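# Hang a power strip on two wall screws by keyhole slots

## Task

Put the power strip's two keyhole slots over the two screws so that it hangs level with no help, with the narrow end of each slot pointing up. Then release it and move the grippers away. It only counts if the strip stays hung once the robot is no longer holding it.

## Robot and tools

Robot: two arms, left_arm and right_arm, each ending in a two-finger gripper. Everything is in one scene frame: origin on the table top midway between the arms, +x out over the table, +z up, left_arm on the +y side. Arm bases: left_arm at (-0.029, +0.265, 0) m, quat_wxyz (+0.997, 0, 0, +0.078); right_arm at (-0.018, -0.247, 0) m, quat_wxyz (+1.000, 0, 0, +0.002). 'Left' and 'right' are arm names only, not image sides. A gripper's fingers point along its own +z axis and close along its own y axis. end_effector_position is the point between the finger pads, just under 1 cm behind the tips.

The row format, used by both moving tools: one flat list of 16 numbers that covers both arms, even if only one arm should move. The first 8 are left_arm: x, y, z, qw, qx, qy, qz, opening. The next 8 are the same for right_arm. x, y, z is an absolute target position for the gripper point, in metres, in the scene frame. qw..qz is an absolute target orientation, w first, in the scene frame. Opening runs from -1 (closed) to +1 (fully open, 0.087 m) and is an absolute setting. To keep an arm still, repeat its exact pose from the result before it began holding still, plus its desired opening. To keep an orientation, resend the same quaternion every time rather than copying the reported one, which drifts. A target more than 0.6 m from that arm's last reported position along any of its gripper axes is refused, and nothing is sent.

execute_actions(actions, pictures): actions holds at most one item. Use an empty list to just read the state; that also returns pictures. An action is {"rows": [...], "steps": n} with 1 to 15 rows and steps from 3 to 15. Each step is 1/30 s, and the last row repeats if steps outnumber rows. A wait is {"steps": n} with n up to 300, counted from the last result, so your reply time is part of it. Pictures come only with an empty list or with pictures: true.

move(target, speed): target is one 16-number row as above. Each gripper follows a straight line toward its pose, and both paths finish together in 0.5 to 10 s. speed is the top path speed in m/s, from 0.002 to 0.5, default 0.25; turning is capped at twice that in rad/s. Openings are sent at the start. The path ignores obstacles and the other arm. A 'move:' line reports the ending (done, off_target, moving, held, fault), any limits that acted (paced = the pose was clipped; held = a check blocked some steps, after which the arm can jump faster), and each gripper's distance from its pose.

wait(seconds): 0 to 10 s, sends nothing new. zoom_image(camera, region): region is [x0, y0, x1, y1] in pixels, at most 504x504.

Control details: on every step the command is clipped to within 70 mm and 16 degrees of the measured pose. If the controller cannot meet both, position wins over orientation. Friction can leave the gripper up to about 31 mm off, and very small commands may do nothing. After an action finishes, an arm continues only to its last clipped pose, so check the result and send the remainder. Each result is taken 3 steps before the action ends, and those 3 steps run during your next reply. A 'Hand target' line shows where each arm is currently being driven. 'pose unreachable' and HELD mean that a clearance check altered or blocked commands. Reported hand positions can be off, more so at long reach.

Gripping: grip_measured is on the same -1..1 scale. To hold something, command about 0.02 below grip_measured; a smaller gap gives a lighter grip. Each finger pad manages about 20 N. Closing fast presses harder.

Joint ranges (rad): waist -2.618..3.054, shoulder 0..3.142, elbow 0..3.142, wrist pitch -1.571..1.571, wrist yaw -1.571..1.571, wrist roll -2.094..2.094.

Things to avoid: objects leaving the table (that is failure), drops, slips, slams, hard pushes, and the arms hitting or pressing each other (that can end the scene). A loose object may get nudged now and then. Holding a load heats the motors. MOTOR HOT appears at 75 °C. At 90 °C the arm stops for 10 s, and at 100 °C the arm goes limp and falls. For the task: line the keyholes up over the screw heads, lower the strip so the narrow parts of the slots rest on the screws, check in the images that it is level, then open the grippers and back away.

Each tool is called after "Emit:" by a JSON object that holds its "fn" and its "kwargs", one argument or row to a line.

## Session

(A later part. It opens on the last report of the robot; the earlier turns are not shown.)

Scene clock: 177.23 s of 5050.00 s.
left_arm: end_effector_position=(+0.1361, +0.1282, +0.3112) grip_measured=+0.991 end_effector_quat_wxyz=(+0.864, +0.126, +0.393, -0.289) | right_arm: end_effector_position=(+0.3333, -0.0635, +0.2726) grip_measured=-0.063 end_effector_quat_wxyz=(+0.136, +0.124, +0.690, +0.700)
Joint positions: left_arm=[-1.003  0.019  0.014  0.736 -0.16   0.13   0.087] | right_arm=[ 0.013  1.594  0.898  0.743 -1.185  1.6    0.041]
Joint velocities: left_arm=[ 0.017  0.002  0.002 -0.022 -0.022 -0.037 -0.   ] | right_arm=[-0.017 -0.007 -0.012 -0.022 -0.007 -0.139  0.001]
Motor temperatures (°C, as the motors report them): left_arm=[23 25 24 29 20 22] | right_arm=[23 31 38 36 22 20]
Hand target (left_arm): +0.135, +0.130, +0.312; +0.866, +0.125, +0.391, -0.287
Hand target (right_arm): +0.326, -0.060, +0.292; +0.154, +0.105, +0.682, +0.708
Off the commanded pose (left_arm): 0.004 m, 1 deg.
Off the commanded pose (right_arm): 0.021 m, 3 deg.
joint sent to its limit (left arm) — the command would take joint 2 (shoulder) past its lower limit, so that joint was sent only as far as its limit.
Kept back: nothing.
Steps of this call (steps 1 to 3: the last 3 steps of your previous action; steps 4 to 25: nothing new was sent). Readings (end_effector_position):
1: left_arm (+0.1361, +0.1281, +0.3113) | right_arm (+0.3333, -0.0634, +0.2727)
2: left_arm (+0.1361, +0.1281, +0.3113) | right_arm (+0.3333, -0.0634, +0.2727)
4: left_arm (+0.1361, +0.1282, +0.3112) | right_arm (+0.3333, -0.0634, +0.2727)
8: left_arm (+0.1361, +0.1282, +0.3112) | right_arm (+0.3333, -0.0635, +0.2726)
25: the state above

Pitch down a bit, approach partly.

Emit:
{"fn": "execute_actions", "kwargs": {
  "actions": [
    {"rows":[[0.134,0.131,0.312,0.862,0.13,0.396,-0.288,1,0.327,-0.05,0.2895,0.148,0.112,0.685,0.705,-0.3]]}
  ]
}}

Emit:
{"fn": "execute_actions", "kwargs": {
  "actions": [
    {"steps":25}
  ]
}}

Emit:
{"fn": "execute_actions", "kwargs": {
  "actions": [
    {"rows":[[0.134,0.131,0.312,0.862,0.13,0.396,-0.288,1,0.327,-0.042,0.2895,0.148,0.112,0.685,0.705,-0.3]]}
  ]
}}

Emit:
{"fn": "wait", "kwargs": {
  "seconds": 0.6
}}

Emit:
{"fn": "zoom_image", "kwargs": {
  "camera": "cam_left_wrist",
  "region": [410,210,530,350]
}}

Scene clock: 177.73 s of 5050.00 s.
left_arm: end_effector_position=(+0.1361, +0.1282, +0.3112) grip_measured=+0.991 end_effector_quat_wxyz=(+0.864, +0.126, +0.393, -0.289) | right_arm: end_effector_position=(+0.3321, -0.0514, +0.2677) grip_measured=-0.063 end_effector_quat_wxyz=(+0.125, +0.132, +0.694, +0.697)
Joint positions: left_arm=[-1.003  0.019  0.014  0.736 -0.16   0.13   0.087] | right_arm=[ 0.049  1.594  0.898  0.7   -1.154  1.585  0.041]
Joint velocities: left_arm=[-0.007 -0.002 -0.022  0.007 -0.022 -0.081 -0.   ] | right_arm=[-0.007 -0.027 -0.012 -0.037  0.11   0.051  0.001]
Motor temperatures (°C, as the motors report them): left_arm=[23 25 24 29 20 22] | right_arm=[23 31 38 36 22 20]
joint sent to its limit (left arm) — the command would take joint 2 (shoulder) past its lower limit, so that joint was sent only as far as its limit.
Steps of this call (steps 1 to 3: nothing new was sent; steps 4 to 15: the first 12 steps of this action). Readings (end_effector_position):
4: left_arm (+0.1361, +0.1282, +0.3112) | right_arm (+0.3335, -0.0624, +0.2722)
5: left_arm (+0.1361, +0.1282, +0.3112) | right_arm (+0.3337, -0.0603, +0.2716)
7: left_arm (+0.1361, +0.1282, +0.3112) | right_arm (+0.3324, -0.0551, +0.2702)
11: left_arm (+0.1361, +0.1282, +0.3112) | right_arm (+0.3309, -0.0512, +0.2685)
15: the state above

Scene clock: 178.57 s of 5050.00 s.
left_arm: end_effector_position=(+0.1361, +0.1282, +0.3112) grip_measured=+0.991 end_effector_quat_wxyz=(+0.864, +0.126, +0.393, -0.289) | right_arm: end_effector_position=(+0.3330, -0.0515, +0.2669) grip_measured=-0.063 end_effector_quat_wxyz=(+0.126, +0.134, +0.694, +0.696)
Joint positions: left_arm=[-1.003  0.019  0.014  0.736 -0.16   0.13   0.087] | right_arm=[ 0.049  1.594  0.898  0.694 -1.149  1.582  0.041]
Joint velocities: left_arm=[ 0.007 -0.017 -0.002 -0.037 -0.037 -0.007  0.   ] | right_arm=[ 0.002  0.002 -0.002 -0.022  0.081  0.022 -0.001]
Motor temperatures (°C, as the motors report them): left_arm=[23 25 24 28 20 22] | right_arm=[23 31 38 36 22 20]
Hand target (left_arm): +0.135, +0.130, +0.312; +0.866, +0.125, +0.391, -0.287
Hand target (right_arm): +0.326, -0.050, +0.289; +0.147, +0.112, +0.685, +0.705
Off the commanded pose (left_arm): 0.004 m, 1 deg.
Off the commanded pose (right_arm): 0.023 m, 4 deg.
joint sent to its limit (left arm) — the command would take joint 2 (shoulder) past its lower limit, so that joint was sent only as far as its limit.
Kept back: nothing.
Steps of this call (steps 1 to 3: the last 3 steps of your previous action; steps 4 to 25: nothing new was sent). Readings (end_effector_position):
1: left_arm (+0.1361, +0.1282, +0.3112) | right_arm (+0.3323, -0.0514, +0.2675)
2: left_arm (+0.1361, +0.1282, +0.3112) | right_arm (+0.3325, -0.0514, +0.2674)
4: left_arm (+0.1361, +0.1282, +0.3112) | right_arm (+0.3327, -0.0514, +0.2672)
8: left_arm (+0.1361, +0.1282, +0.3112) | right_arm (+0.3329, -0.0515, +0.2670)
25: the state above

Scene clock: 178.97 s of 5050.00 s.
left_arm: end_effector_position=(+0.1361, +0.1282, +0.3112) grip_measured=+0.991 end_effector_quat_wxyz=(+0.864, +0.126, +0.393, -0.289) | right_arm: end_effector_position=(+0.3322, -0.0446, +0.2664) grip_measured=-0.063 end_effector_quat_wxyz=(+0.125, +0.134, +0.695, +0.695)
Joint positions: left_arm=[-1.003  0.019  0.014  0.736 -0.16   0.13   0.087] | right_arm=[ 0.07   1.594  0.898  0.691 -1.13   1.579  0.041]
Joint velocities: left_arm=[-0.002  0.017 -0.012  0.037  0.022  0.007 -0.   ] | right_arm=[-0.017  0.007 -0.007 -0.022  0.022 -0.051 -0.002]
Motor temperatures (°C, as the motors report them): left_arm=[23 25 24 28 20 22] | right_arm=[23 31 38 36 22 20]
joint sent to its limit (left arm) — the command would take joint 2 (shoulder) past its lower limit, so that joint was sent only as far as its limit.
Steps of this call (steps 1 to 12: the first 12 steps of this action). Readings (end_effector_position):
1: left_arm (+0.1361, +0.1282, +0.3112) | right_arm (+0.3332, -0.0508, +0.2669)
2: left_arm (+0.1361, +0.1282, +0.3112) | right_arm (+0.3334, -0.0496, +0.2669)
4: left_arm (+0.1361, +0.1282, +0.3112) | right_arm (+0.3326, -0.0462, +0.2667)
8: left_arm (+0.1361, +0.1282, +0.3112) | right_arm (+0.3321, -0.0446, +0.2665)
12: the state above

Scene clock: 179.67 s of 5050.00 s.
left_arm: end_effector_position=(+0.1361, +0.1282, +0.3112) grip_measured=+0.991 end_effector_quat_wxyz=(+0.864, +0.126, +0.393, -0.289) | right_arm: end_effector_position=(+0.3322, -0.0446, +0.2664) grip_measured=-0.063 end_effector_quat_wxyz=(+0.125, +0.133, +0.695, +0.695)
Joint positions: left_arm=[-1.003  0.019  0.014  0.736 -0.16   0.13   0.087] | right_arm=[ 0.07   1.594  0.898  0.691 -1.13   1.579  0.041]
Joint velocities: left_arm=[-0.017 -0.017  0.007 -0.051 -0.007  0.007 -0.001] | right_arm=[ 0.022  0.012  0.002 -0.022 -0.066  0.007 -0.   ]
Motor temperatures (°C, as the motors report them): left_arm=[23 25 24 28 20 22] | right_arm=[23 31 38 36 22 20]
Hand target (left_arm): +0.135, +0.130, +0.312; +0.866, +0.125, +0.391, -0.287
Hand target (right_arm): +0.326, -0.042, +0.289; +0.147, +0.112, +0.685, +0.705
Off the commanded pose (left_arm): 0.004 m, 1 deg.
Off the commanded pose (right_arm): 0.024 m, 4 deg.
joint sent to its limit (left arm) — the command would take joint 2 (shoulder) past its lower limit, so that joint was sent only as far as its limit.
Kept back: nothing.
Steps of this call (steps 1 to 3: the last 3 steps of your previous action; steps 4 to 21: nothing new was sent). Readings (end_effector_position):
1: left_arm (+0.1361, +0.1282, +0.3112) | right_arm (+0.3322, -0.0446, +0.2664)
2: left_arm (+0.1361, +0.1282, +0.3112) | right_arm (+0.3322, -0.0446, +0.2664)
4: left_arm (+0.1361, +0.1282, +0.3112) | right_arm (+0.3322, -0.0446, +0.2664)
8: left_arm (+0.1361, +0.1282, +0.3112) | right_arm (+0.3322, -0.0446, +0.2664)
21: the state above

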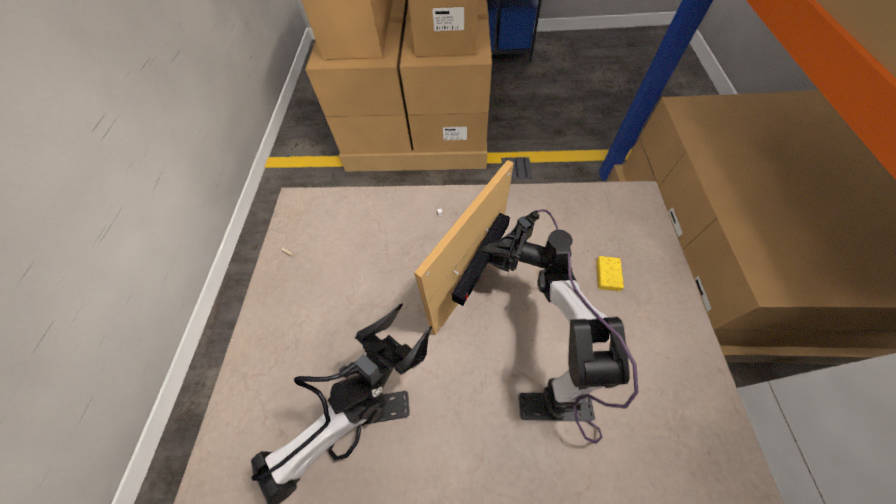

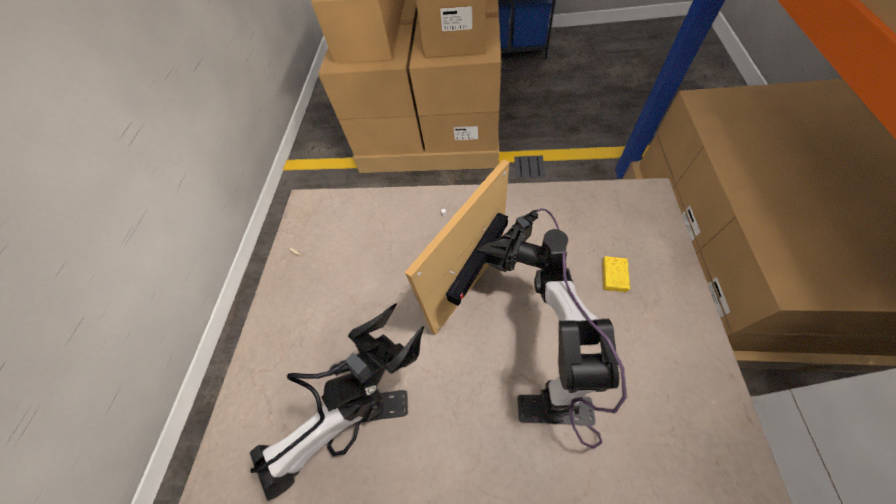

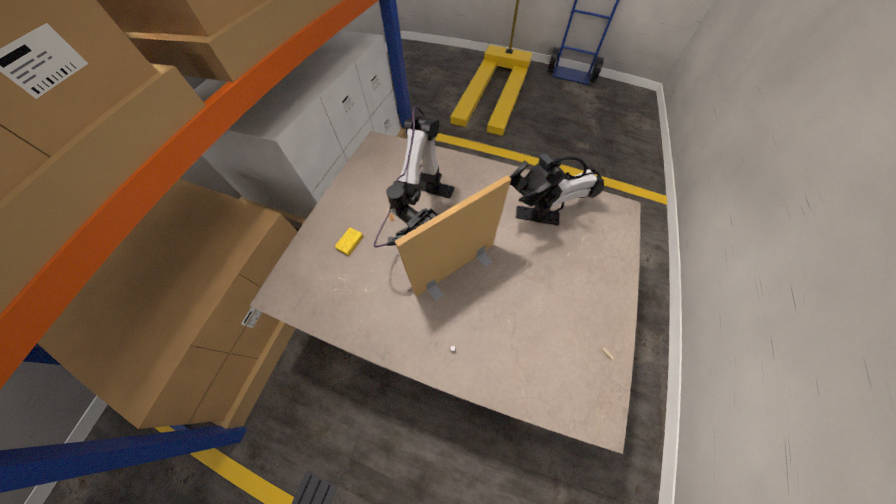

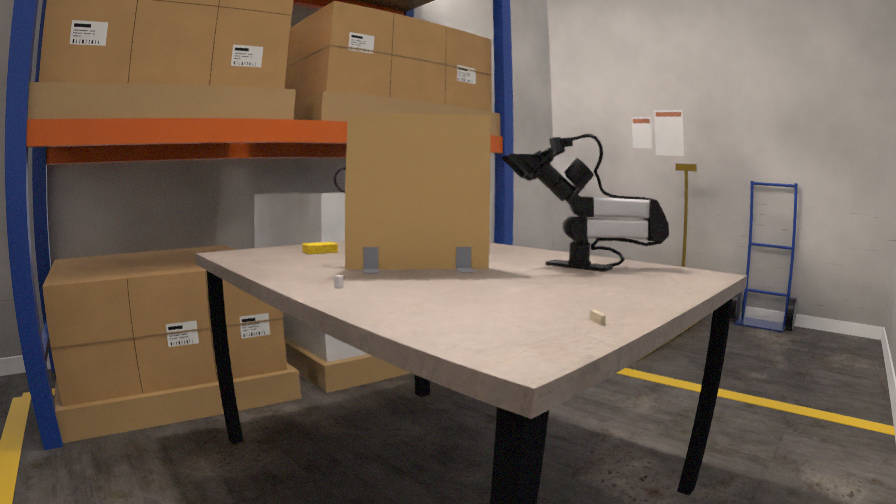

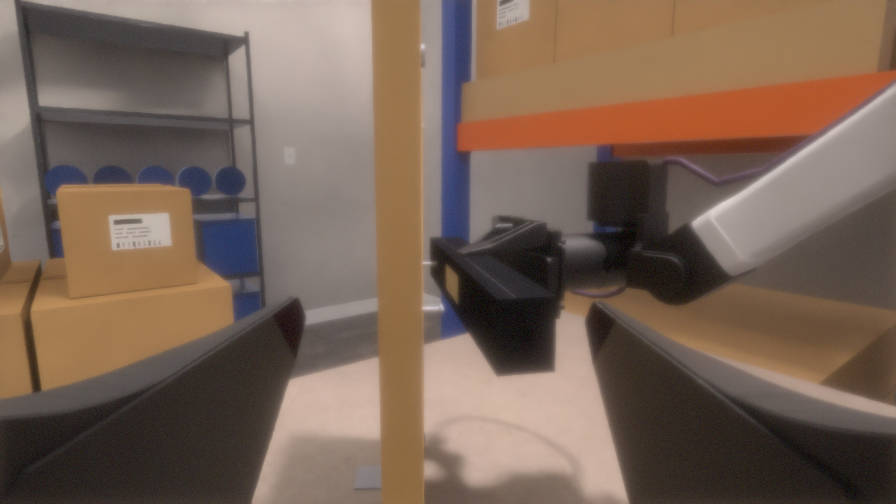

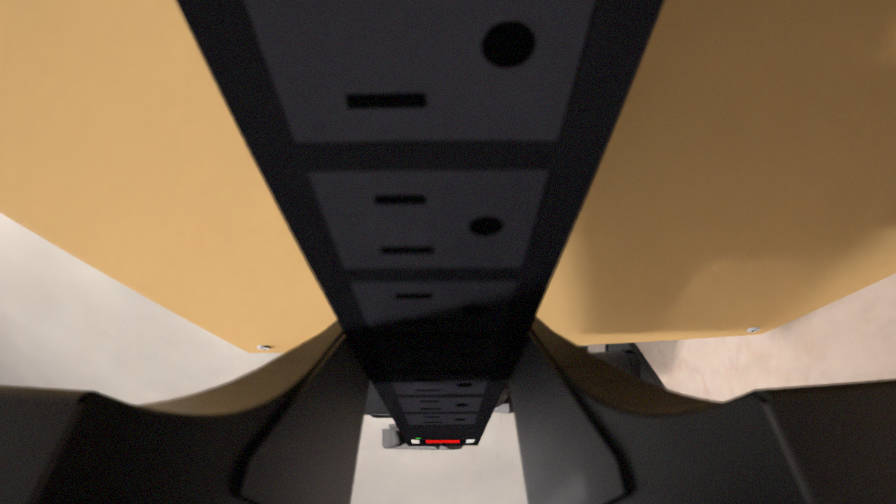

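Region (410, 210, 530, 350) of cam_left_wrist's 896x504 image, scaled by 3.600, with more detail than that image has; it fills the left 432 columns of this view, and the rest is white.

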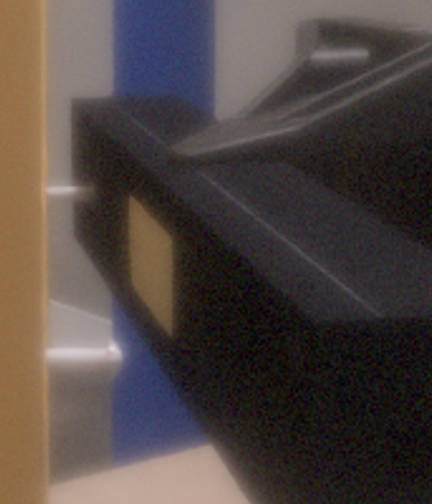

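Emit:
{"fn": "execute_actions", "kwargs": {
  "actions": [
    {"rows":[[0.134,0.131,0.312,0.862,0.13,0.396,-0.288,1,0.328,-0.040,0.296,0.162,0.098,0.68,0.71,-0.3]]}
  ]
}}

Emit:
{"fn": "execute_actions", "kwargs": {
  "actions": [
    {"steps":25}
  ]
}}

Scene clock: 180.17 s of 5050.00 s.
left_arm: end_effector_position=(+0.1361, +0.1282, +0.3112) grip_measured=+0.991 end_effector_quat_wxyz=(+0.864, +0.126, +0.393, -0.289) | right_arm: end_effector_position=(+0.3322, -0.0446, +0.2664) grip_measured=-0.063 end_effector_quat_wxyz=(+0.125, +0.133, +0.695, +0.695)
Joint positions: left_arm=[-1.003  0.019  0.014  0.736 -0.16   0.13   0.087] | right_arm=[ 0.07   1.594  0.898  0.691 -1.13   1.579  0.041]
Joint velocities: left_arm=[-0.002 -0.012 -0.017  0.022  0.051 -0.081 -0.001] | right_arm=[-0.022 -0.007 -0.012 -0.007 -0.022 -0.066 -0.001]
Motor temperatures (°C, as the motors report them): left_arm=[23 25 24 28 20 22] | right_arm=[23 31 38 36 22 20]
joint sent to its limit (left arm) — the command would take joint 2 (shoulder) past its lower limit, so that joint was sent only as far as its limit.
Steps of this call (steps 1 to 3: nothing new was sent; steps 4 to 15: the first 12 steps of this action). Readings (end_effector_position):
4: left_arm (+0.1361, +0.1282, +0.3112) | right_arm (+0.3322, -0.0446, +0.2664)
5: left_arm (+0.1361, +0.1282, +0.3112) | right_arm (+0.3322, -0.0446, +0.2664)
7: left_arm (+0.1361, +0.1282, +0.3112) | right_arm (+0.3322, -0.0446, +0.2664)
11: left_arm (+0.1361, +0.1282, +0.3112) | right_arm (+0.3322, -0.0446, +0.2664)
15: the state above

Scene clock: 181.00 s of 5050.00 s.
left_arm: end_effector_position=(+0.1361, +0.1282, +0.3112) grip_measured=+0.991 end_effector_quat_wxyz=(+0.864, +0.126, +0.393, -0.289) | right_arm: end_effector_position=(+0.3322, -0.0446, +0.2664) grip_measured=-0.063 end_effector_quat_wxyz=(+0.125, +0.133, +0.695, +0.695)
Joint positions: left_arm=[-1.003  0.019  0.014  0.736 -0.16   0.13   0.087] | right_arm=[ 0.07   1.594  0.898  0.691 -1.13   1.579  0.041]
Joint velocities: left_arm=[ 0.007 -0.022 -0.007 -0.081 -0.051 -0.081  0.002] | right_arm=[-0.007  0.012  0.007 -0.037 -0.051  0.051  0.001]
Motor temperatures (°C, as the motors report them): left_arm=[23 25 24 28 20 22] | right_arm=[23 31 38 36 22 20]
Hand target (left_arm): +0.135, +0.130, +0.312; +0.866, +0.125, +0.391, -0.287
Hand target (right_arm): +0.326, -0.041, +0.296; +0.161, +0.098, +0.679, +0.709
Off the commanded pose (left_arm): 0.004 m, 1 deg.
Off the commanded pose (right_arm): 0.030 m, 6 deg.
joint sent to its limit (left arm) — the command would take joint 2 (shoulder) past its lower limit, so that joint was sent only as far as its limit.
Kept back: nothing.
Steps of this call (steps 1 to 3: the last 3 steps of your previous action; steps 4 to 25: nothing new was sent). Readings (end_effector_position):
1: left_arm (+0.1361, +0.1282, +0.3112) | right_arm (+0.3322, -0.0446, +0.2664)
2: left_arm (+0.1361, +0.1282, +0.3112) | right_arm (+0.3322, -0.0446, +0.2664)
4: left_arm (+0.1361, +0.1282, +0.3112) | right_arm (+0.3322, -0.0446, +0.2664)
8: left_arm (+0.1361, +0.1282, +0.3112) | right_arm (+0.3322, -0.0446, +0.2664)
25: the state above

Emit:
{"fn": "execute_actions", "kwargs": {
  "actions": [
    {"rows":[[0.134,0.131,0.312,0.862,0.13,0.396,-0.288,1,0.328,-0.051,0.296,0.162,0.098,0.68,0.71,-0.3]]}
  ]
}}

Emit:
{"fn": "execute_actions", "kwargs": {
  "actions": [
    {"steps":25}
  ]
}}

Emit:
{"fn": "execute_actions", "kwargs": {
  "actions": [
    {"rows":[[0.134,0.131,0.312,0.862,0.13,0.396,-0.288,1,0.328,-0.039,0.296,0.162,0.098,0.68,0.71,-0.3]]}
  ]
}}

Emit:
{"fn": "execute_actions", "kwargs": {
  "actions": [
    {"steps":20}
  ]
}}

Scene clock: 181.50 s of 5050.00 s.
left_arm: end_effector_position=(+0.1361, +0.1282, +0.3112) grip_measured=+0.991 end_effector_quat_wxyz=(+0.864, +0.126, +0.393, -0.289) | right_arm: end_effector_position=(+0.3332, -0.0476, +0.2664) grip_measured=-0.063 end_effector_quat_wxyz=(+0.127, +0.135, +0.695, +0.695)
Joint positions: left_arm=[-1.003  0.019  0.014  0.736 -0.16   0.13   0.087] | right_arm=[ 0.061  1.594  0.898  0.691 -1.134  1.579  0.041]
Joint velocities: left_arm=[-0.007 -0.002 -0.007  0.125 -0.022 -0.051 -0.001] | right_arm=[-0.022 -0.017  0.007 -0.051 -0.037  0.022  0.   ]
Motor temperatures (°C, as the motors report them): left_arm=[23 24 24 28 20 22] | right_arm=[23 31 38 36 22 20]
joint sent to its limit (left arm) — the command would take joint 2 (shoulder) past its lower limit, so that joint was sent only as far as its limit.
Steps of this call (steps 1 to 3: nothing new was sent; steps 4 to 15: the first 12 steps of this action). Readings (end_effector_position):
4: left_arm (+0.1361, +0.1282, +0.3112) | right_arm (+0.3322, -0.0450, +0.2664)
5: left_arm (+0.1361, +0.1282, +0.3112) | right_arm (+0.3323, -0.0455, +0.2664)
7: left_arm (+0.1361, +0.1282, +0.3112) | right_arm (+0.3327, -0.0466, +0.2664)
11: left_arm (+0.1361, +0.1282, +0.3112) | right_arm (+0.3332, -0.0476, +0.2664)
15: the state above

Scene clock: 182.33 s of 5050.00 s.
left_arm: end_effector_position=(+0.1361, +0.1282, +0.3112) grip_measured=+0.991 end_effector_quat_wxyz=(+0.864, +0.126, +0.393, -0.289) | right_arm: end_effector_position=(+0.3331, -0.0476, +0.2664) grip_measured=-0.063 end_effector_quat_wxyz=(+0.126, +0.135, +0.695, +0.695)
Joint positions: left_arm=[-1.003  0.019  0.014  0.736 -0.16   0.13   0.087] | right_arm=[ 0.061  1.594  0.898  0.691 -1.134  1.579  0.041]
Joint velocities: left_arm=[-0.007  0.017 -0.007 -0.051  0.051 -0.081  0.002] | right_arm=[-0.012  0.007 -0.002 -0.022 -0.022 -0.081 -0.001]
Motor temperatures (°C, as the motors report them): left_arm=[23 24 24 28 20 22] | right_arm=[23 31 38 36 22 20]
Hand target (left_arm): +0.135, +0.130, +0.312; +0.866, +0.125, +0.391, -0.287
Hand target (right_arm): +0.327, -0.051, +0.295; +0.161, +0.098, +0.681, +0.708
Off the commanded pose (left_arm): 0.004 m, 1 deg.
Off the commanded pose (right_arm): 0.030 m, 6 deg.
joint sent to its limit (left arm) — the command would take joint 2 (shoulder) past its lower limit, so that joint was sent only as far as its limit.
Kept back: nothing.
Steps of this call (steps 1 to 3: the last 3 steps of your previous action; steps 4 to 25: nothing new was sent). Readings (end_effector_position):
1: left_arm (+0.1361, +0.1282, +0.3112) | right_arm (+0.3331, -0.0476, +0.2664)
2: left_arm (+0.1361, +0.1282, +0.3112) | right_arm (+0.3331, -0.0476, +0.2664)
4: left_arm (+0.1361, +0.1282, +0.3112) | right_arm (+0.3331, -0.0476, +0.2664)
8: left_arm (+0.1361, +0.1282, +0.3112) | right_arm (+0.3331, -0.0476, +0.2664)
25: the state above

Scene clock: 182.73 s of 5050.00 s.
left_arm: end_effector_position=(+0.1361, +0.1282, +0.3112) grip_measured=+0.991 end_effector_quat_wxyz=(+0.864, +0.126, +0.393, -0.289) | right_arm: end_effector_position=(+0.3334, -0.0434, +0.2664) grip_measured=-0.063 end_effector_quat_wxyz=(+0.128, +0.136, +0.695, +0.695)
Joint positions: left_arm=[-1.003  0.019  0.014  0.736 -0.16   0.13   0.087] | right_arm=[ 0.074  1.594  0.898  0.691 -1.118  1.579  0.041]
Joint velocities: left_arm=[ 0.002  0.017  0.012  0.022  0.007 -0.007  0.001] | right_arm=[-0.002 -0.022 -0.007 -0.066 -0.007  0.022  0.   ]
Motor temperatures (°C, as the motors report them): left_arm=[23 24 24 28 20 22] | right_arm=[23 31 38 36 22 20]
joint sent to its limit (left arm) — the command would take joint 2 (shoulder) past its lower limit, so that joint was sent only as far as its limit.
Steps of this call (steps 1 to 12: the first 12 steps of this action). Readings (end_effector_position):
1: left_arm (+0.1361, +0.1282, +0.3112) | right_arm (+0.3333, -0.0471, +0.2664)
2: left_arm (+0.1361, +0.1282, +0.3112) | right_arm (+0.3334, -0.0460, +0.2664)
4: left_arm (+0.1361, +0.1282, +0.3112) | right_arm (+0.3331, -0.0439, +0.2664)
8: left_arm (+0.1361, +0.1282, +0.3112) | right_arm (+0.3334, -0.0434, +0.2664)
12: the state above

Scene clock: 183.40 s of 5050.00 s.
left_arm: end_effector_position=(+0.1361, +0.1282, +0.3112) grip_measured=+0.991 end_effector_quat_wxyz=(+0.864, +0.126, +0.393, -0.289) | right_arm: end_effector_position=(+0.3334, -0.0434, +0.2664) grip_measured=-0.063 end_effector_quat_wxyz=(+0.128, +0.136, +0.695, +0.695)
Joint positions: left_arm=[-1.003  0.019  0.014  0.736 -0.16   0.13   0.087] | right_arm=[ 0.074  1.594  0.898  0.691 -1.118  1.579  0.041]
Joint velocities: left_arm=[ 0.002  0.002  0.002 -0.037  0.037 -0.007  0.001] | right_arm=[-0.007  0.007  0.002 -0.022  0.022 -0.007 -0.   ]
Motor temperatures (°C, as the motors report them): left_arm=[23 24 24 28 20 22] | right_arm=[23 31 38 36 22 20]
Hand target (left_arm): +0.135, +0.130, +0.312; +0.866, +0.125, +0.391, -0.287
Hand target (right_arm): +0.326, -0.039, +0.296; +0.161, +0.098, +0.679, +0.709
Off the commanded pose (left_arm): 0.004 m, 1 deg.
Off the commanded pose (right_arm): 0.030 m, 6 deg.
joint sent to its limit (left arm) — the command would take joint 2 (shoulder) past its lower limit, so that joint was sent only as far as its limit.
Kept back: nothing.
Steps of this call (steps 1 to 3: the last 3 steps of your previous action; steps 4 to 20: nothing new was sent). Readings (end_effector_position):
1: left_arm (+0.1361, +0.1282, +0.3112) | right_arm (+0.3334, -0.0434, +0.2664)
2: left_arm (+0.1361, +0.1282, +0.3112) | right_arm (+0.3334, -0.0434, +0.2664)
4: left_arm (+0.1361, +0.1282, +0.3112) | right_arm (+0.3334, -0.0434, +0.2664)
8: left_arm (+0.1361, +0.1282, +0.3112) | right_arm (+0.3334, -0.0434, +0.2664)
20: the state above

Still in backlash. More pitch.

Emit:
{"fn": "execute_actions", "kwargs": {
  "actions": [
    {"rows":[[0.134,0.131,0.312,0.862,0.13,0.396,-0.288,1,0.328,-0.051,0.299,0.172,0.088,0.676,0.714,-0.3]]}
  ]
}}

Emit:
{"fn": "execute_actions", "kwargs": {
  "actions": [
    {"steps":25}
  ]
}}

Scene clock: 183.87 s of 5050.00 s.
left_arm: end_effector_position=(+0.1361, +0.1282, +0.3112) grip_measured=+0.991 end_effector_quat_wxyz=(+0.864, +0.126, +0.393, -0.289) | right_arm: end_effector_position=(+0.3330, -0.0475, +0.2703) grip_measured=-0.063 end_effector_quat_wxyz=(+0.138, +0.123, +0.692, +0.698)
Joint positions: left_arm=[-1.003  0.019  0.014  0.736 -0.16   0.13   0.087] | right_arm=[ 0.061  1.594  0.898  0.726 -1.135  1.579  0.041]
Joint velocities: left_arm=[-0.002 -0.007  0.002 -0.007  0.037 -0.037 -0.   ] | right_arm=[-0.007 -0.022 -0.002 -0.007 -0.11   0.007  0.   ]
Motor temperatures (°C, as the motors report them): left_arm=[23 24 24 28 20 22] | right_arm=[23 31 38 36 22 20]
joint sent to its limit (left arm) — the command would take joint 2 (shoulder) past its lower limit, so that joint was sent only as far as its limit.
Steps of this call (steps 1 to 2: nothing new was sent; steps 3 to 14: the first 12 steps of this action). Readings (end_effector_position):
3: left_arm (+0.1361, +0.1282, +0.3112) | right_arm (+0.3333, -0.0438, +0.2666)
4: left_arm (+0.1361, +0.1282, +0.3112) | right_arm (+0.3333, -0.0446, +0.2669)
6: left_arm (+0.1361, +0.1282, +0.3112) | right_arm (+0.3336, -0.0464, +0.2678)
10: left_arm (+0.1361, +0.1282, +0.3112) | right_arm (+0.3336, -0.0476, +0.2693)
14: the state above

Scene clock: 184.70 s of 5050.00 s.
left_arm: end_effector_position=(+0.1361, +0.1282, +0.3112) grip_measured=+0.991 end_effector_quat_wxyz=(+0.864, +0.126, +0.393, -0.289) | right_arm: end_effector_position=(+0.3323, -0.0475, +0.2713) grip_measured=-0.063 end_effector_quat_wxyz=(+0.140, +0.118, +0.691, +0.699)
Joint positions: left_arm=[-1.003  0.019  0.014  0.736 -0.16   0.13   0.087] | right_arm=[ 0.061  1.594  0.898  0.736 -1.139  1.579  0.041]
Joint velocities: left_arm=[-0.012  0.012  0.002 -0.081 -0.051 -0.007  0.   ] | right_arm=[-0.012 -0.007 -0.002  0.051 -0.051  0.095  0.001]
Motor temperatures (°C, as the motors report them): left_arm=[23 24 24 28 20 22] | right_arm=[23 32 38 36 22 20]
Hand target (left_arm): +0.135, +0.130, +0.312; +0.866, +0.125, +0.391, -0.287
Hand target (right_arm): +0.327, -0.051, +0.298; +0.171, +0.087, +0.676, +0.711
Off the commanded pose (left_arm): 0.004 m, 1 deg.
Off the commanded pose (right_arm): 0.028 m, 6 deg.
joint sent to its limit (left arm) — the command would take joint 2 (shoulder) past its lower limit, so that joint was sent only as far as its limit.
Kept back: nothing.
Steps of this call (steps 1 to 3: the last 3 steps of your previous action; steps 4 to 25: nothing new was sent). Readings (end_effector_position):
1: left_arm (+0.1361, +0.1282, +0.3112) | right_arm (+0.3329, -0.0475, +0.2704)
2: left_arm (+0.1361, +0.1282, +0.3112) | right_arm (+0.3328, -0.0475, +0.2706)
4: left_arm (+0.1361, +0.1282, +0.3112) | right_arm (+0.3326, -0.0475, +0.2709)
8: left_arm (+0.1361, +0.1282, +0.3112) | right_arm (+0.3324, -0.0475, +0.2712)
25: the state above

Emit:
{"fn": "execute_actions", "kwargs": {
  "actions": [
    {"rows":[[0.134,0.131,0.312,0.862,0.13,0.396,-0.288,1,0.329,-0.040,0.2905,0.151,0.109,0.684,0.706,-0.3]]}
  ]
}}

Emit:
{"fn": "execute_actions", "kwargs": {
  "actions": [
    {"steps":25}
  ]
}}

Scene clock: 185.20 s of 5050.00 s.
left_arm: end_effector_position=(+0.1361, +0.1282, +0.3112) grip_measured=+0.991 end_effector_quat_wxyz=(+0.864, +0.126, +0.393, -0.289) | right_arm: end_effector_position=(+0.3321, -0.0431, +0.2681) grip_measured=-0.063 end_effector_quat_wxyz=(+0.131, +0.128, +0.694, +0.697)
Joint positions: left_arm=[-1.003  0.019  0.014  0.736 -0.16   0.13   0.087] | right_arm=[ 0.075  1.594  0.898  0.707 -1.125  1.577  0.041]
Joint velocities: left_arm=[ 0.002  0.007  0.012  0.037  0.007 -0.022 -0.   ] | right_arm=[ 0.002 -0.027  0.007 -0.007 -0.007 -0.022 -0.   ]
Motor temperatures (°C, as the motors report them): left_arm=[23 24 24 28 20 22] | right_arm=[23 32 38 36 22 20]
joint sent to its limit (left arm) — the command would take joint 2 (shoulder) past its lower limit, so that joint was sent only as far as its limit.
Steps of this call (steps 1 to 3: nothing new was sent; steps 4 to 15: the first 12 steps of this action). Readings (end_effector_position):
4: left_arm (+0.1361, +0.1282, +0.3112) | right_arm (+0.3323, -0.0470, +0.2709)
5: left_arm (+0.1361, +0.1282, +0.3112) | right_arm (+0.3325, -0.0461, +0.2704)
7: left_arm (+0.1361, +0.1282, +0.3112) | right_arm (+0.3321, -0.0440, +0.2691)
11: left_arm (+0.1361, +0.1282, +0.3112) | right_arm (+0.3320, -0.0431, +0.2683)
15: the state above

Scene clock: 186.03 s of 5050.00 s.
left_arm: end_effector_position=(+0.1361, +0.1282, +0.3112) grip_measured=+0.991 end_effector_quat_wxyz=(+0.864, +0.126, +0.393, -0.289) | right_arm: end_effector_position=(+0.3323, -0.0431, +0.2679) grip_measured=-0.063 end_effector_quat_wxyz=(+0.131, +0.128, +0.694, +0.696)
Joint positions: left_arm=[-1.003  0.019  0.014  0.736 -0.16   0.13   0.087] | right_arm=[ 0.075  1.594  0.898  0.705 -1.124  1.577  0.041]
Joint velocities: left_arm=[-0.002  0.022  0.002 -0.051  0.051 -0.051 -0.   ] | right_arm=[-0.012 -0.007 -0.002 -0.022 -0.007 -0.037  0.   ]
Motor temperatures (°C, as the motors report them): left_arm=[23 24 24 28 20 22] | right_arm=[23 32 38 36 22 20]
Hand target (left_arm): +0.135, +0.130, +0.312; +0.866, +0.125, +0.391, -0.287
Hand target (right_arm): +0.328, -0.040, +0.290; +0.150, +0.109, +0.684, +0.706
Off the commanded pose (left_arm): 0.004 m, 1 deg.
Off the commanded pose (right_arm): 0.023 m, 4 deg.
joint sent to its limit (left arm) — the command would take joint 2 (shoulder) past its lower limit, so that joint was sent only as far as its limit.
Kept back: nothing.
Steps of this call (steps 1 to 3: the last 3 steps of your previous action; steps 4 to 25: nothing new was sent). Readings (end_effector_position):
1: left_arm (+0.1361, +0.1282, +0.3112) | right_arm (+0.3322, -0.0431, +0.2681)
2: left_arm (+0.1361, +0.1282, +0.3112) | right_arm (+0.3322, -0.0431, +0.2680)
4: left_arm (+0.1361, +0.1282, +0.3112) | right_arm (+0.3323, -0.0431, +0.2680)
8: left_arm (+0.1361, +0.1282, +0.3112) | right_arm (+0.3323, -0.0431, +0.2679)
25: the state above

Seems free; push further.

Emit:
{"fn": "execute_actions", "kwargs": {
  "actions": [
    {"rows":[[0.134,0.131,0.312,0.862,0.13,0.396,-0.288,1,0.330,-0.035,0.292,0.154,0.106,0.683,0.707,-0.3]]}
  ]
}}

Emit:
{"fn": "wait", "kwargs": {
  "seconds": 0.6
}}

Emit:
{"fn": "zoom_image", "kwargs": {
  "camera": "cam_left_wrist",
  "region": [410,210,530,350]
}}

Scene clock: 186.50 s of 5050.00 s.
left_arm: end_effector_position=(+0.1361, +0.1282, +0.3112) grip_measured=+0.991 end_effector_quat_wxyz=(+0.864, +0.126, +0.393, -0.289) | right_arm: end_effector_position=(+0.3334, -0.0400, +0.2679) grip_measured=-0.063 end_effector_quat_wxyz=(+0.134, +0.131, +0.693, +0.696)
Joint positions: left_arm=[-1.003  0.019  0.014  0.736 -0.16   0.13   0.087] | right_arm=[ 0.085  1.594  0.898  0.705 -1.106  1.576  0.041]
Joint velocities: left_arm=[-0.017  0.002  0.002  0.022  0.066  0.037 -0.   ] | right_arm=[-0.007  0.007 -0.002  0.066 -0.022 -0.007  0.   ]
Motor temperatures (°C, as the motors report them): left_arm=[23 24 24 28 20 22] | right_arm=[23 32 38 36 22 20]
joint sent to its limit (left arm) — the command would take joint 2 (shoulder) past its lower limit, so that joint was sent only as far as its limit.
Steps of this call (steps 1 to 2: nothing new was sent; steps 3 to 14: the first 12 steps of this action). Readings (end_effector_position):
3: left_arm (+0.1361, +0.1282, +0.3112) | right_arm (+0.3324, -0.0429, +0.2679)
4: left_arm (+0.1361, +0.1282, +0.3112) | right_arm (+0.3325, -0.0422, +0.2679)
6: left_arm (+0.1361, +0.1282, +0.3112) | right_arm (+0.3330, -0.0409, +0.2679)
10: left_arm (+0.1361, +0.1282, +0.3112) | right_arm (+0.3334, -0.0400, +0.2679)
14: the state above

Scene clock: 187.20 s of 5050.00 s.
left_arm: end_effector_position=(+0.1361, +0.1282, +0.3112) grip_measured=+0.991 end_effector_quat_wxyz=(+0.864, +0.126, +0.393, -0.289) | right_arm: end_effector_position=(+0.3334, -0.0400, +0.2679) grip_measured=-0.063 end_effector_quat_wxyz=(+0.134, +0.131, +0.693, +0.696)
Joint positions: left_arm=[-1.003  0.019  0.014  0.736 -0.16   0.13   0.087] | right_arm=[ 0.085  1.594  0.898  0.705 -1.106  1.576  0.041]
Joint velocities: left_arm=[-0.012 -0.002 -0.007 -0.154 -0.007  0.022 -0.001] | right_arm=[ 0.007 -0.002 -0.002  0.066  0.022 -0.037  0.   ]
Motor temperatures (°C, as the motors report them): left_arm=[23 24 24 28 20 22] | right_arm=[23 32 38 36 22 20]
Hand target (left_arm): +0.135, +0.130, +0.312; +0.866, +0.125, +0.391, -0.287
Hand target (right_arm): +0.329, -0.035, +0.292; +0.153, +0.106, +0.682, +0.707
Off the commanded pose (left_arm): 0.004 m, 1 deg.
Off the commanded pose (right_arm): 0.025 m, 4 deg.
joint sent to its limit (left arm) — the command would take joint 2 (shoulder) past its lower limit, so that joint was sent only as far as its limit.
Kept back: nothing.
Steps of this call (steps 1 to 3: the last 3 steps of your previous action; steps 4 to 21: nothing new was sent). Readings (end_effector_position):
1: left_arm (+0.1361, +0.1282, +0.3112) | right_arm (+0.3334, -0.0400, +0.2679)
2: left_arm (+0.1361, +0.1282, +0.3112) | right_arm (+0.3334, -0.0400, +0.2679)
4: left_arm (+0.1361, +0.1282, +0.3112) | right_arm (+0.3334, -0.0400, +0.2679)
8: left_arm (+0.1361, +0.1282, +0.3112) | right_arm (+0.3334, -0.0400, +0.2679)
21: the state above

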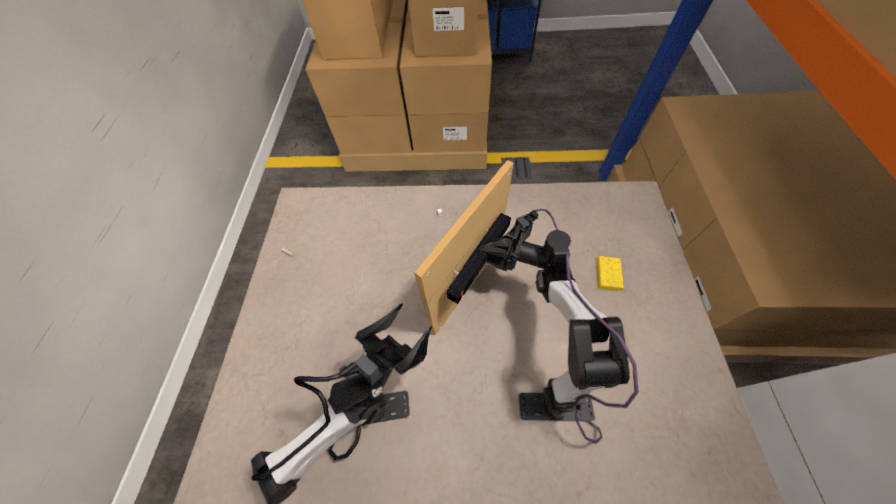

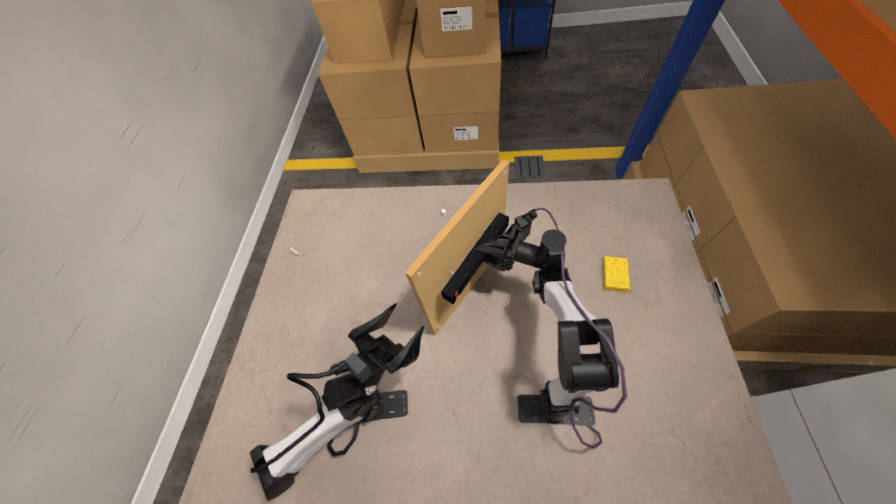

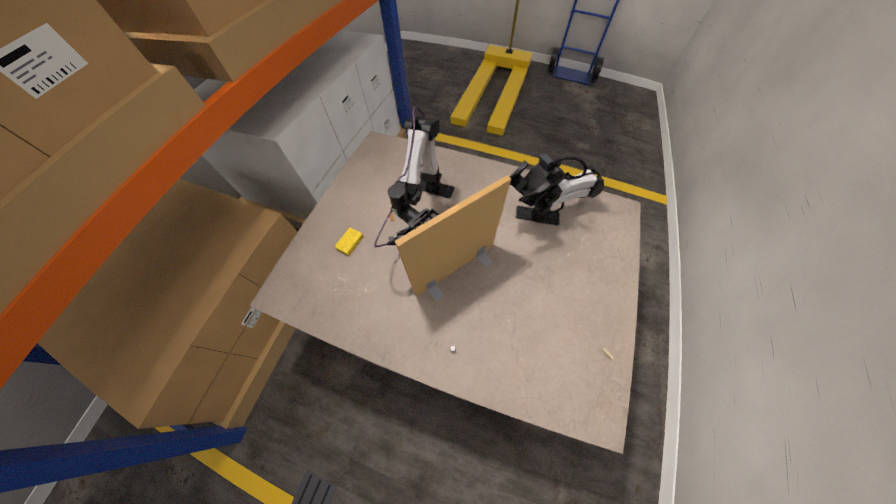

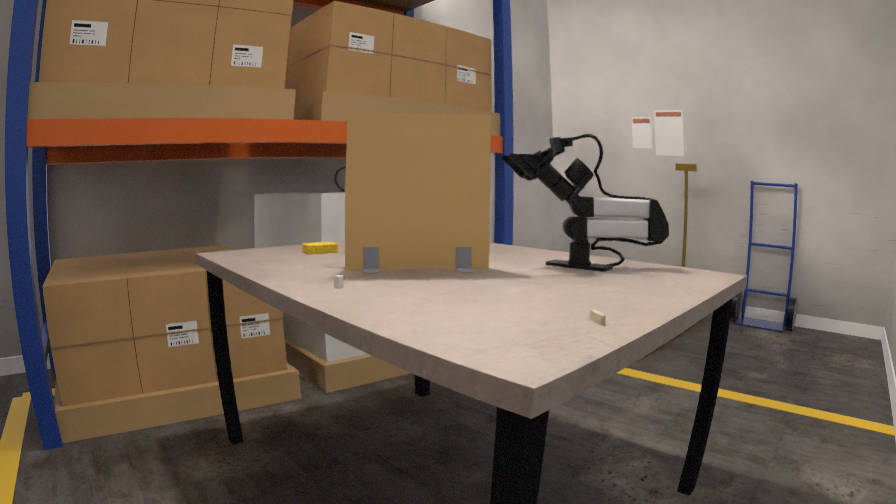

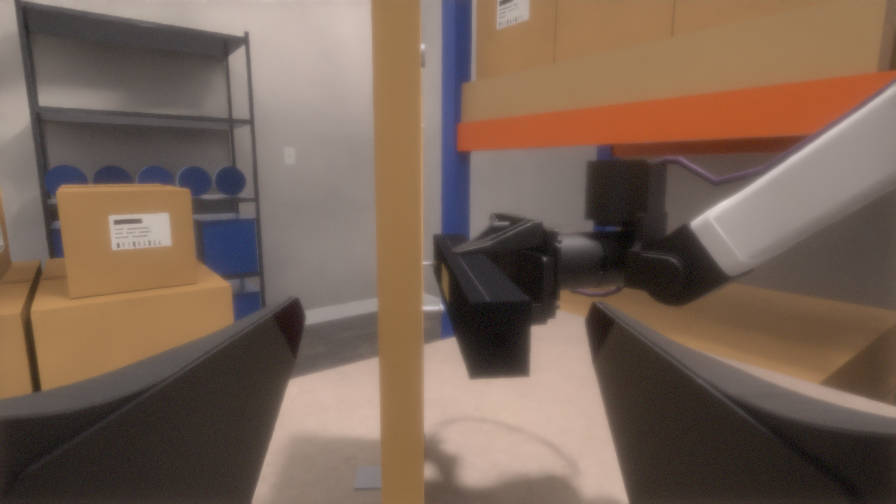

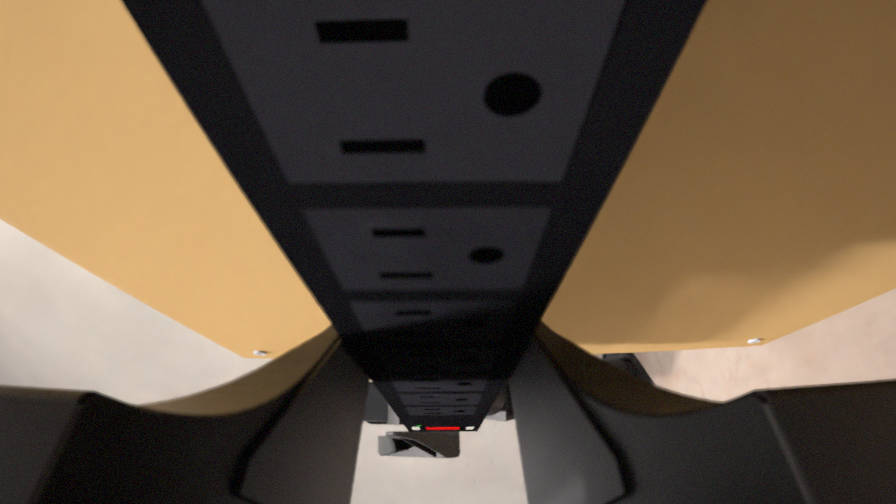

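Region (410, 210, 530, 350) of cam_left_wrist's 896x504 image, scaled by 3.600, with more detail than that image has; it fills the left 432 columns of this view, and the rest is white.

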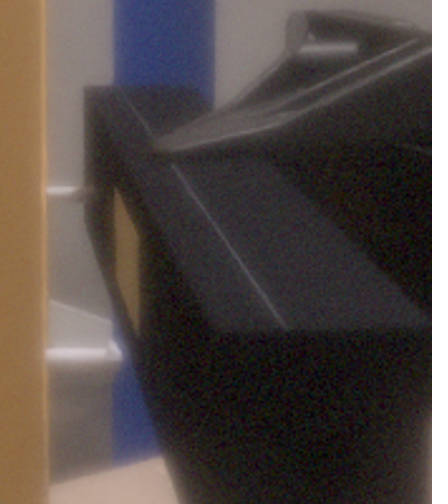

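Emit:
{"fn": "execute_actions", "kwargs": {
  "actions": [
    {"rows":[[0.134,0.131,0.312,0.862,0.13,0.396,-0.288,1,0.336,-0.034,0.292,0.166,0.118,0.681,0.705,-0.3]]}
  ]
}}

Emit:
{"fn": "execute_actions", "kwargs": {
  "actions": [
    {"rows":[[0.134,0.131,0.312,0.862,0.13,0.396,-0.288,1,0.341,-0.035,0.292,0.176,0.128,0.679,0.703,-0.3]]}
  ]
}}

Emit:
{"fn": "execute_actions", "kwargs": {
  "actions": [
    {"steps":20}
  ]
}}

Scene clock: 187.70 s of 5050.00 s.
left_arm: end_effector_position=(+0.1361, +0.1282, +0.3112) grip_measured=+0.991 end_effector_quat_wxyz=(+0.864, +0.126, +0.393, -0.289) | right_arm: end_effector_position=(+0.3357, -0.0374, +0.2674) grip_measured=-0.063 end_effector_quat_wxyz=(+0.138, +0.136, +0.693, +0.694)
Joint positions: left_arm=[-1.003  0.019  0.014  0.736 -0.16   0.13   0.087] | right_arm=[ 0.094  1.594  0.898  0.701 -1.083  1.573  0.041]
Joint velocities: left_arm=[ 0.002 -0.002 -0.007 -0.051  0.007 -0.007  0.001] | right_arm=[ 0.012 -0.022 -0.012 -0.007  0.051 -0.022 -0.001]
Motor temperatures (°C, as the motors report them): left_arm=[23 24 24 28 20 22] | right_arm=[23 32 38 36 22 20]
joint sent to its limit (left arm) — the command would take joint 2 (shoulder) past its lower limit, so that joint was sent only as far as its limit.
Steps of this call (steps 1 to 3: nothing new was sent; steps 4 to 15: the first 12 steps of this action). Readings (end_effector_position):
4: left_arm (+0.1361, +0.1282, +0.3112) | right_arm (+0.3337, -0.0398, +0.2679)
5: left_arm (+0.1361, +0.1282, +0.3112) | right_arm (+0.3340, -0.0393, +0.2678)
7: left_arm (+0.1361, +0.1282, +0.3112) | right_arm (+0.3347, -0.0381, +0.2677)
11: left_arm (+0.1361, +0.1282, +0.3112) | right_arm (+0.3356, -0.0374, +0.2675)
15: the state above

Scene clock: 188.20 s of 5050.00 s.
left_arm: end_effector_position=(+0.1361, +0.1282, +0.3112) grip_measured=+0.991 end_effector_quat_wxyz=(+0.864, +0.126, +0.393, -0.289) | right_arm: end_effector_position=(+0.3359, -0.0374, +0.2673) grip_measured=-0.063 end_effector_quat_wxyz=(+0.139, +0.136, +0.693, +0.694)
Joint positions: left_arm=[-1.003  0.019  0.014  0.736 -0.16   0.13   0.087] | right_arm=[ 0.094  1.594  0.898  0.701 -1.081  1.573  0.041]
Joint velocities: left_arm=[ 0.022 -0.002 -0.017 -0.022  0.007 -0.051 -0.001] | right_arm=[-0.012  0.002 -0.007  0.007 -0.066 -0.066 -0.001]
Motor temperatures (°C, as the motors report them): left_arm=[23 24 24 28 20 22] | right_arm=[23 32 38 36 22 20]
Off your previous action's commanded pose (left_arm): 0.004 m, 1 deg at its last step (step 3 of this call).
Off your previous action's commanded pose (right_arm): 0.025 m, 4 deg at its last step (step 3 of this call).
joint sent to its limit (left arm) — the command would take joint 2 (shoulder) past its lower limit, so that joint was sent only as far as its limit.
Steps of this call (steps 1 to 3: the last 3 steps of your previous action; steps 4 to 15: the first 12 steps of this action). Readings (end_effector_position):
4: left_arm (+0.1361, +0.1282, +0.3112) | right_arm (+0.3358, -0.0374, +0.2673)
5: left_arm (+0.1361, +0.1282, +0.3112) | right_arm (+0.3359, -0.0374, +0.2673)
7: left_arm (+0.1361, +0.1282, +0.3112) | right_arm (+0.3359, -0.0374, +0.2673)
11: left_arm (+0.1361, +0.1282, +0.3112) | right_arm (+0.3359, -0.0374, +0.2673)
15: the state above

Scene clock: 188.87 s of 5050.00 s.
left_arm: end_effector_position=(+0.1361, +0.1282, +0.3112) grip_measured=+0.991 end_effector_quat_wxyz=(+0.864, +0.126, +0.393, -0.289) | right_arm: end_effector_position=(+0.3359, -0.0374, +0.2673) grip_measured=-0.063 end_effector_quat_wxyz=(+0.139, +0.136, +0.693, +0.694)
Joint positions: left_arm=[-1.003  0.019  0.014  0.736 -0.16   0.13   0.087] | right_arm=[ 0.094  1.594  0.898  0.701 -1.081  1.573  0.041]
Joint velocities: left_arm=[-0.017 -0.017 -0.017 -0.066 -0.037  0.051 -0.001] | right_arm=[ 0.002 -0.007 -0.007  0.037  0.007  0.022  0.   ]
Motor temperatures (°C, as the motors report them): left_arm=[23 24 24 28 20 22] | right_arm=[23 32 38 36 22 20]
Hand target (left_arm): +0.135, +0.130, +0.312; +0.866, +0.125, +0.391, -0.287
Hand target (right_arm): +0.339, -0.036, +0.293; +0.175, +0.128, +0.677, +0.703
Off the commanded pose (left_arm): 0.004 m, 1 deg.
Off the commanded pose (right_arm): 0.025 m, 5 deg.
joint sent to its limit (left arm) — the command would take joint 2 (shoulder) past its lower limit, so that joint was sent only as far as its limit.
Kept back: nothing.
Steps of this call (steps 1 to 3: the last 3 steps of your previous action; steps 4 to 20: nothing new was sent). Readings (end_effector_position):
1: left_arm (+0.1361, +0.1282, +0.3112) | right_arm (+0.3359, -0.0374, +0.2673)
2: left_arm (+0.1361, +0.1282, +0.3112) | right_arm (+0.3359, -0.0374, +0.2673)
4: left_arm (+0.1361, +0.1282, +0.3112) | right_arm (+0.3359, -0.0374, +0.2673)
8: left_arm (+0.1361, +0.1282, +0.3112) | right_arm (+0.3359, -0.0374, +0.2673)
20: the state above

Emit:
{"fn": "execute_actions", "kwargs": {
  "actions": [
    {"rows":[[0.134,0.131,0.312,0.862,0.13,0.396,-0.288,1,0.336,-0.047,0.308,0.162,0.114,0.681,0.705,-0.3]]}
  ]
}}

Emit:
{"fn": "execute_actions", "kwargs": {
  "actions": [
    {"steps":25}
  ]
}}

Scene clock: 189.40 s of 5050.00 s.
left_arm: end_effector_position=(+0.1361, +0.1282, +0.3112) grip_measured=+0.991 end_effector_quat_wxyz=(+0.864, +0.126, +0.393, -0.289) | right_arm: end_effector_position=(+0.3384, -0.0446, +0.2696) grip_measured=-0.063 end_effector_quat_wxyz=(+0.130, +0.151, +0.696, +0.690)
Joint positions: left_arm=[-1.003  0.019  0.014  0.736 -0.16   0.13   0.087] | right_arm=[ 0.073  1.584  0.917  0.638 -1.094  1.572  0.041]
Joint velocities: left_arm=[ 0.002  0.007  0.022 -0.022 -0.051 -0.051  0.   ] | right_arm=[ 0.002 -0.007  0.002 -0.066 -0.051  0.007 -0.   ]
Motor temperatures (°C, as the motors report them): left_arm=[23 24 25 28 20 22] | right_arm=[23 32 38 36 22 20]
joint sent to its limit (left arm) — the command would take joint 2 (shoulder) past its lower limit, so that joint was sent only as far as its limit.
Steps of this call (steps 1 to 4: nothing new was sent; steps 5 to 16: the first 12 steps of this action). Readings (end_effector_position):
5: left_arm (+0.1361, +0.1282, +0.3112) | right_arm (+0.3356, -0.0380, +0.2676)
6: left_arm (+0.1361, +0.1282, +0.3112) | right_arm (+0.3359, -0.0392, +0.2678)
8: left_arm (+0.1361, +0.1282, +0.3112) | right_arm (+0.3372, -0.0421, +0.2691)
12: left_arm (+0.1361, +0.1282, +0.3112) | right_arm (+0.3387, -0.0446, +0.2706)
16: the state above

Scene clock: 190.23 s of 5050.00 s.
left_arm: end_effector_position=(+0.1361, +0.1282, +0.3112) grip_measured=+0.991 end_effector_quat_wxyz=(+0.864, +0.126, +0.393, -0.289) | right_arm: end_effector_position=(+0.3384, -0.0446, +0.2689) grip_measured=-0.063 end_effector_quat_wxyz=(+0.128, +0.153, +0.696, +0.690)
Joint positions: left_arm=[-1.003  0.019  0.014  0.736 -0.16   0.13   0.087] | right_arm=[ 0.073  1.584  0.917  0.631 -1.095  1.572  0.041]
Joint velocities: left_arm=[-0.002 -0.012  0.002 -0.022 -0.022 -0.081 -0.001] | right_arm=[ 0.007 -0.027 -0.022 -0.051 -0.007  0.066  0.001]
Motor temperatures (°C, as the motors report them): left_arm=[23 24 25 28 20 22] | right_arm=[23 32 38 36 22 20]
Hand target (left_arm): +0.135, +0.130, +0.312; +0.866, +0.125, +0.391, -0.287
Hand target (right_arm): +0.334, -0.047, +0.307; +0.162, +0.114, +0.682, +0.705
Off the commanded pose (left_arm): 0.004 m, 1 deg.
Off the commanded pose (right_arm): 0.039 m, 6 deg.
joint sent to its limit (left arm) — the command would take joint 2 (shoulder) past its lower limit, so that joint was sent only as far as its limit.
Kept back: nothing.
Steps of this call (steps 1 to 3: the last 3 steps of your previous action; steps 4 to 25: nothing new was sent). Readings (end_effector_position):
1: left_arm (+0.1361, +0.1282, +0.3112) | right_arm (+0.3384, -0.0446, +0.2695)
2: left_arm (+0.1361, +0.1282, +0.3112) | right_arm (+0.3384, -0.0446, +0.2694)
4: left_arm (+0.1361, +0.1282, +0.3112) | right_arm (+0.3384, -0.0446, +0.2692)
8: left_arm (+0.1361, +0.1282, +0.3112) | right_arm (+0.3384, -0.0446, +0.2690)
25: the state above

Emit:
{"fn": "execute_actions", "kwargs": {
  "actions": [
    {"rows":[[0.134,0.131,0.312,0.862,0.13,0.396,-0.288,1,0.336,-0.047,0.314,0.182,0.094,0.676,0.710,-0.3]]}
  ]
}}

Emit:
{"fn": "execute_actions", "kwargs": {
  "actions": [
    {"steps":25}
  ]
}}

Scene clock: 190.70 s of 5050.00 s.
left_arm: end_effector_position=(+0.1361, +0.1282, +0.3112) grip_measured=+0.991 end_effector_quat_wxyz=(+0.864, +0.126, +0.393, -0.289) | right_arm: end_effector_position=(+0.3383, -0.0446, +0.2696) grip_measured=-0.063 end_effector_quat_wxyz=(+0.132, +0.149, +0.696, +0.690)
Joint positions: left_arm=[-1.003  0.019  0.014  0.736 -0.16   0.13   0.087] | right_arm=[ 0.073  1.584  0.917  0.639 -1.095  1.568  0.041]
Joint velocities: left_arm=[ 0.007 -0.002  0.007  0.007  0.022 -0.022 -0.001] | right_arm=[ 0.007  0.007 -0.007  0.081 -0.007  0.051  0.   ]
Motor temperatures (°C, as the motors report them): left_arm=[23 24 25 28 20 22] | right_arm=[23 32 38 36 22 20]
joint sent to its limit (left arm) — the command would take joint 2 (shoulder) past its lower limit, so that joint was sent only as far as its limit.
Steps of this call (steps 1 to 2: nothing new was sent; steps 3 to 14: the first 12 steps of this action). Readings (end_effector_position):
3: left_arm (+0.1361, +0.1282, +0.3112) | right_arm (+0.3384, -0.0446, +0.2689)
4: left_arm (+0.1361, +0.1282, +0.3112) | right_arm (+0.3384, -0.0446, +0.2690)
6: left_arm (+0.1361, +0.1282, +0.3112) | right_arm (+0.3384, -0.0446, +0.2691)
10: left_arm (+0.1361, +0.1282, +0.3112) | right_arm (+0.3383, -0.0446, +0.2694)
14: the state above

Scene clock: 191.53 s of 5050.00 s.
left_arm: end_effector_position=(+0.1361, +0.1282, +0.3112) grip_measured=+0.991 end_effector_quat_wxyz=(+0.864, +0.126, +0.393, -0.289) | right_arm: end_effector_position=(+0.3382, -0.0445, +0.2698) grip_measured=-0.063 end_effector_quat_wxyz=(+0.132, +0.148, +0.696, +0.690)
Joint positions: left_arm=[-1.003  0.019  0.014  0.736 -0.16   0.13   0.087] | right_arm=[ 0.073  1.584  0.917  0.64  -1.096  1.568  0.041]
Joint velocities: left_arm=[ 0.007  0.002  0.007  0.037  0.022 -0.007  0.001] | right_arm=[-0.002 -0.012  0.002  0.007  0.007  0.037  0.   ]
Motor temperatures (°C, as the motors report them): left_arm=[23 24 25 28 20 22] | right_arm=[23 32 38 36 22 20]
Hand target (left_arm): +0.135, +0.130, +0.312; +0.866, +0.125, +0.391, -0.287
Hand target (right_arm): +0.333, -0.047, +0.313; +0.181, +0.094, +0.676, +0.708
Off the commanded pose (left_arm): 0.004 m, 1 deg.
Off the commanded pose (right_arm): 0.044 m, 9 deg.
joint sent to its limit (left arm) — the command would take joint 2 (shoulder) past its lower limit, so that joint was sent only as far as its limit.
Kept back: nothing.
Steps of this call (steps 1 to 3: the last 3 steps of your previous action; steps 4 to 25: nothing new was sent). Readings (end_effector_position):
1: left_arm (+0.1361, +0.1282, +0.3112) | right_arm (+0.3382, -0.0445, +0.2696)
2: left_arm (+0.1361, +0.1282, +0.3112) | right_arm (+0.3382, -0.0445, +0.2697)
4: left_arm (+0.1361, +0.1282, +0.3112) | right_arm (+0.3382, -0.0445, +0.2697)
8: left_arm (+0.1361, +0.1282, +0.3112) | right_arm (+0.3382, -0.0445, +0.2698)
25: the state above


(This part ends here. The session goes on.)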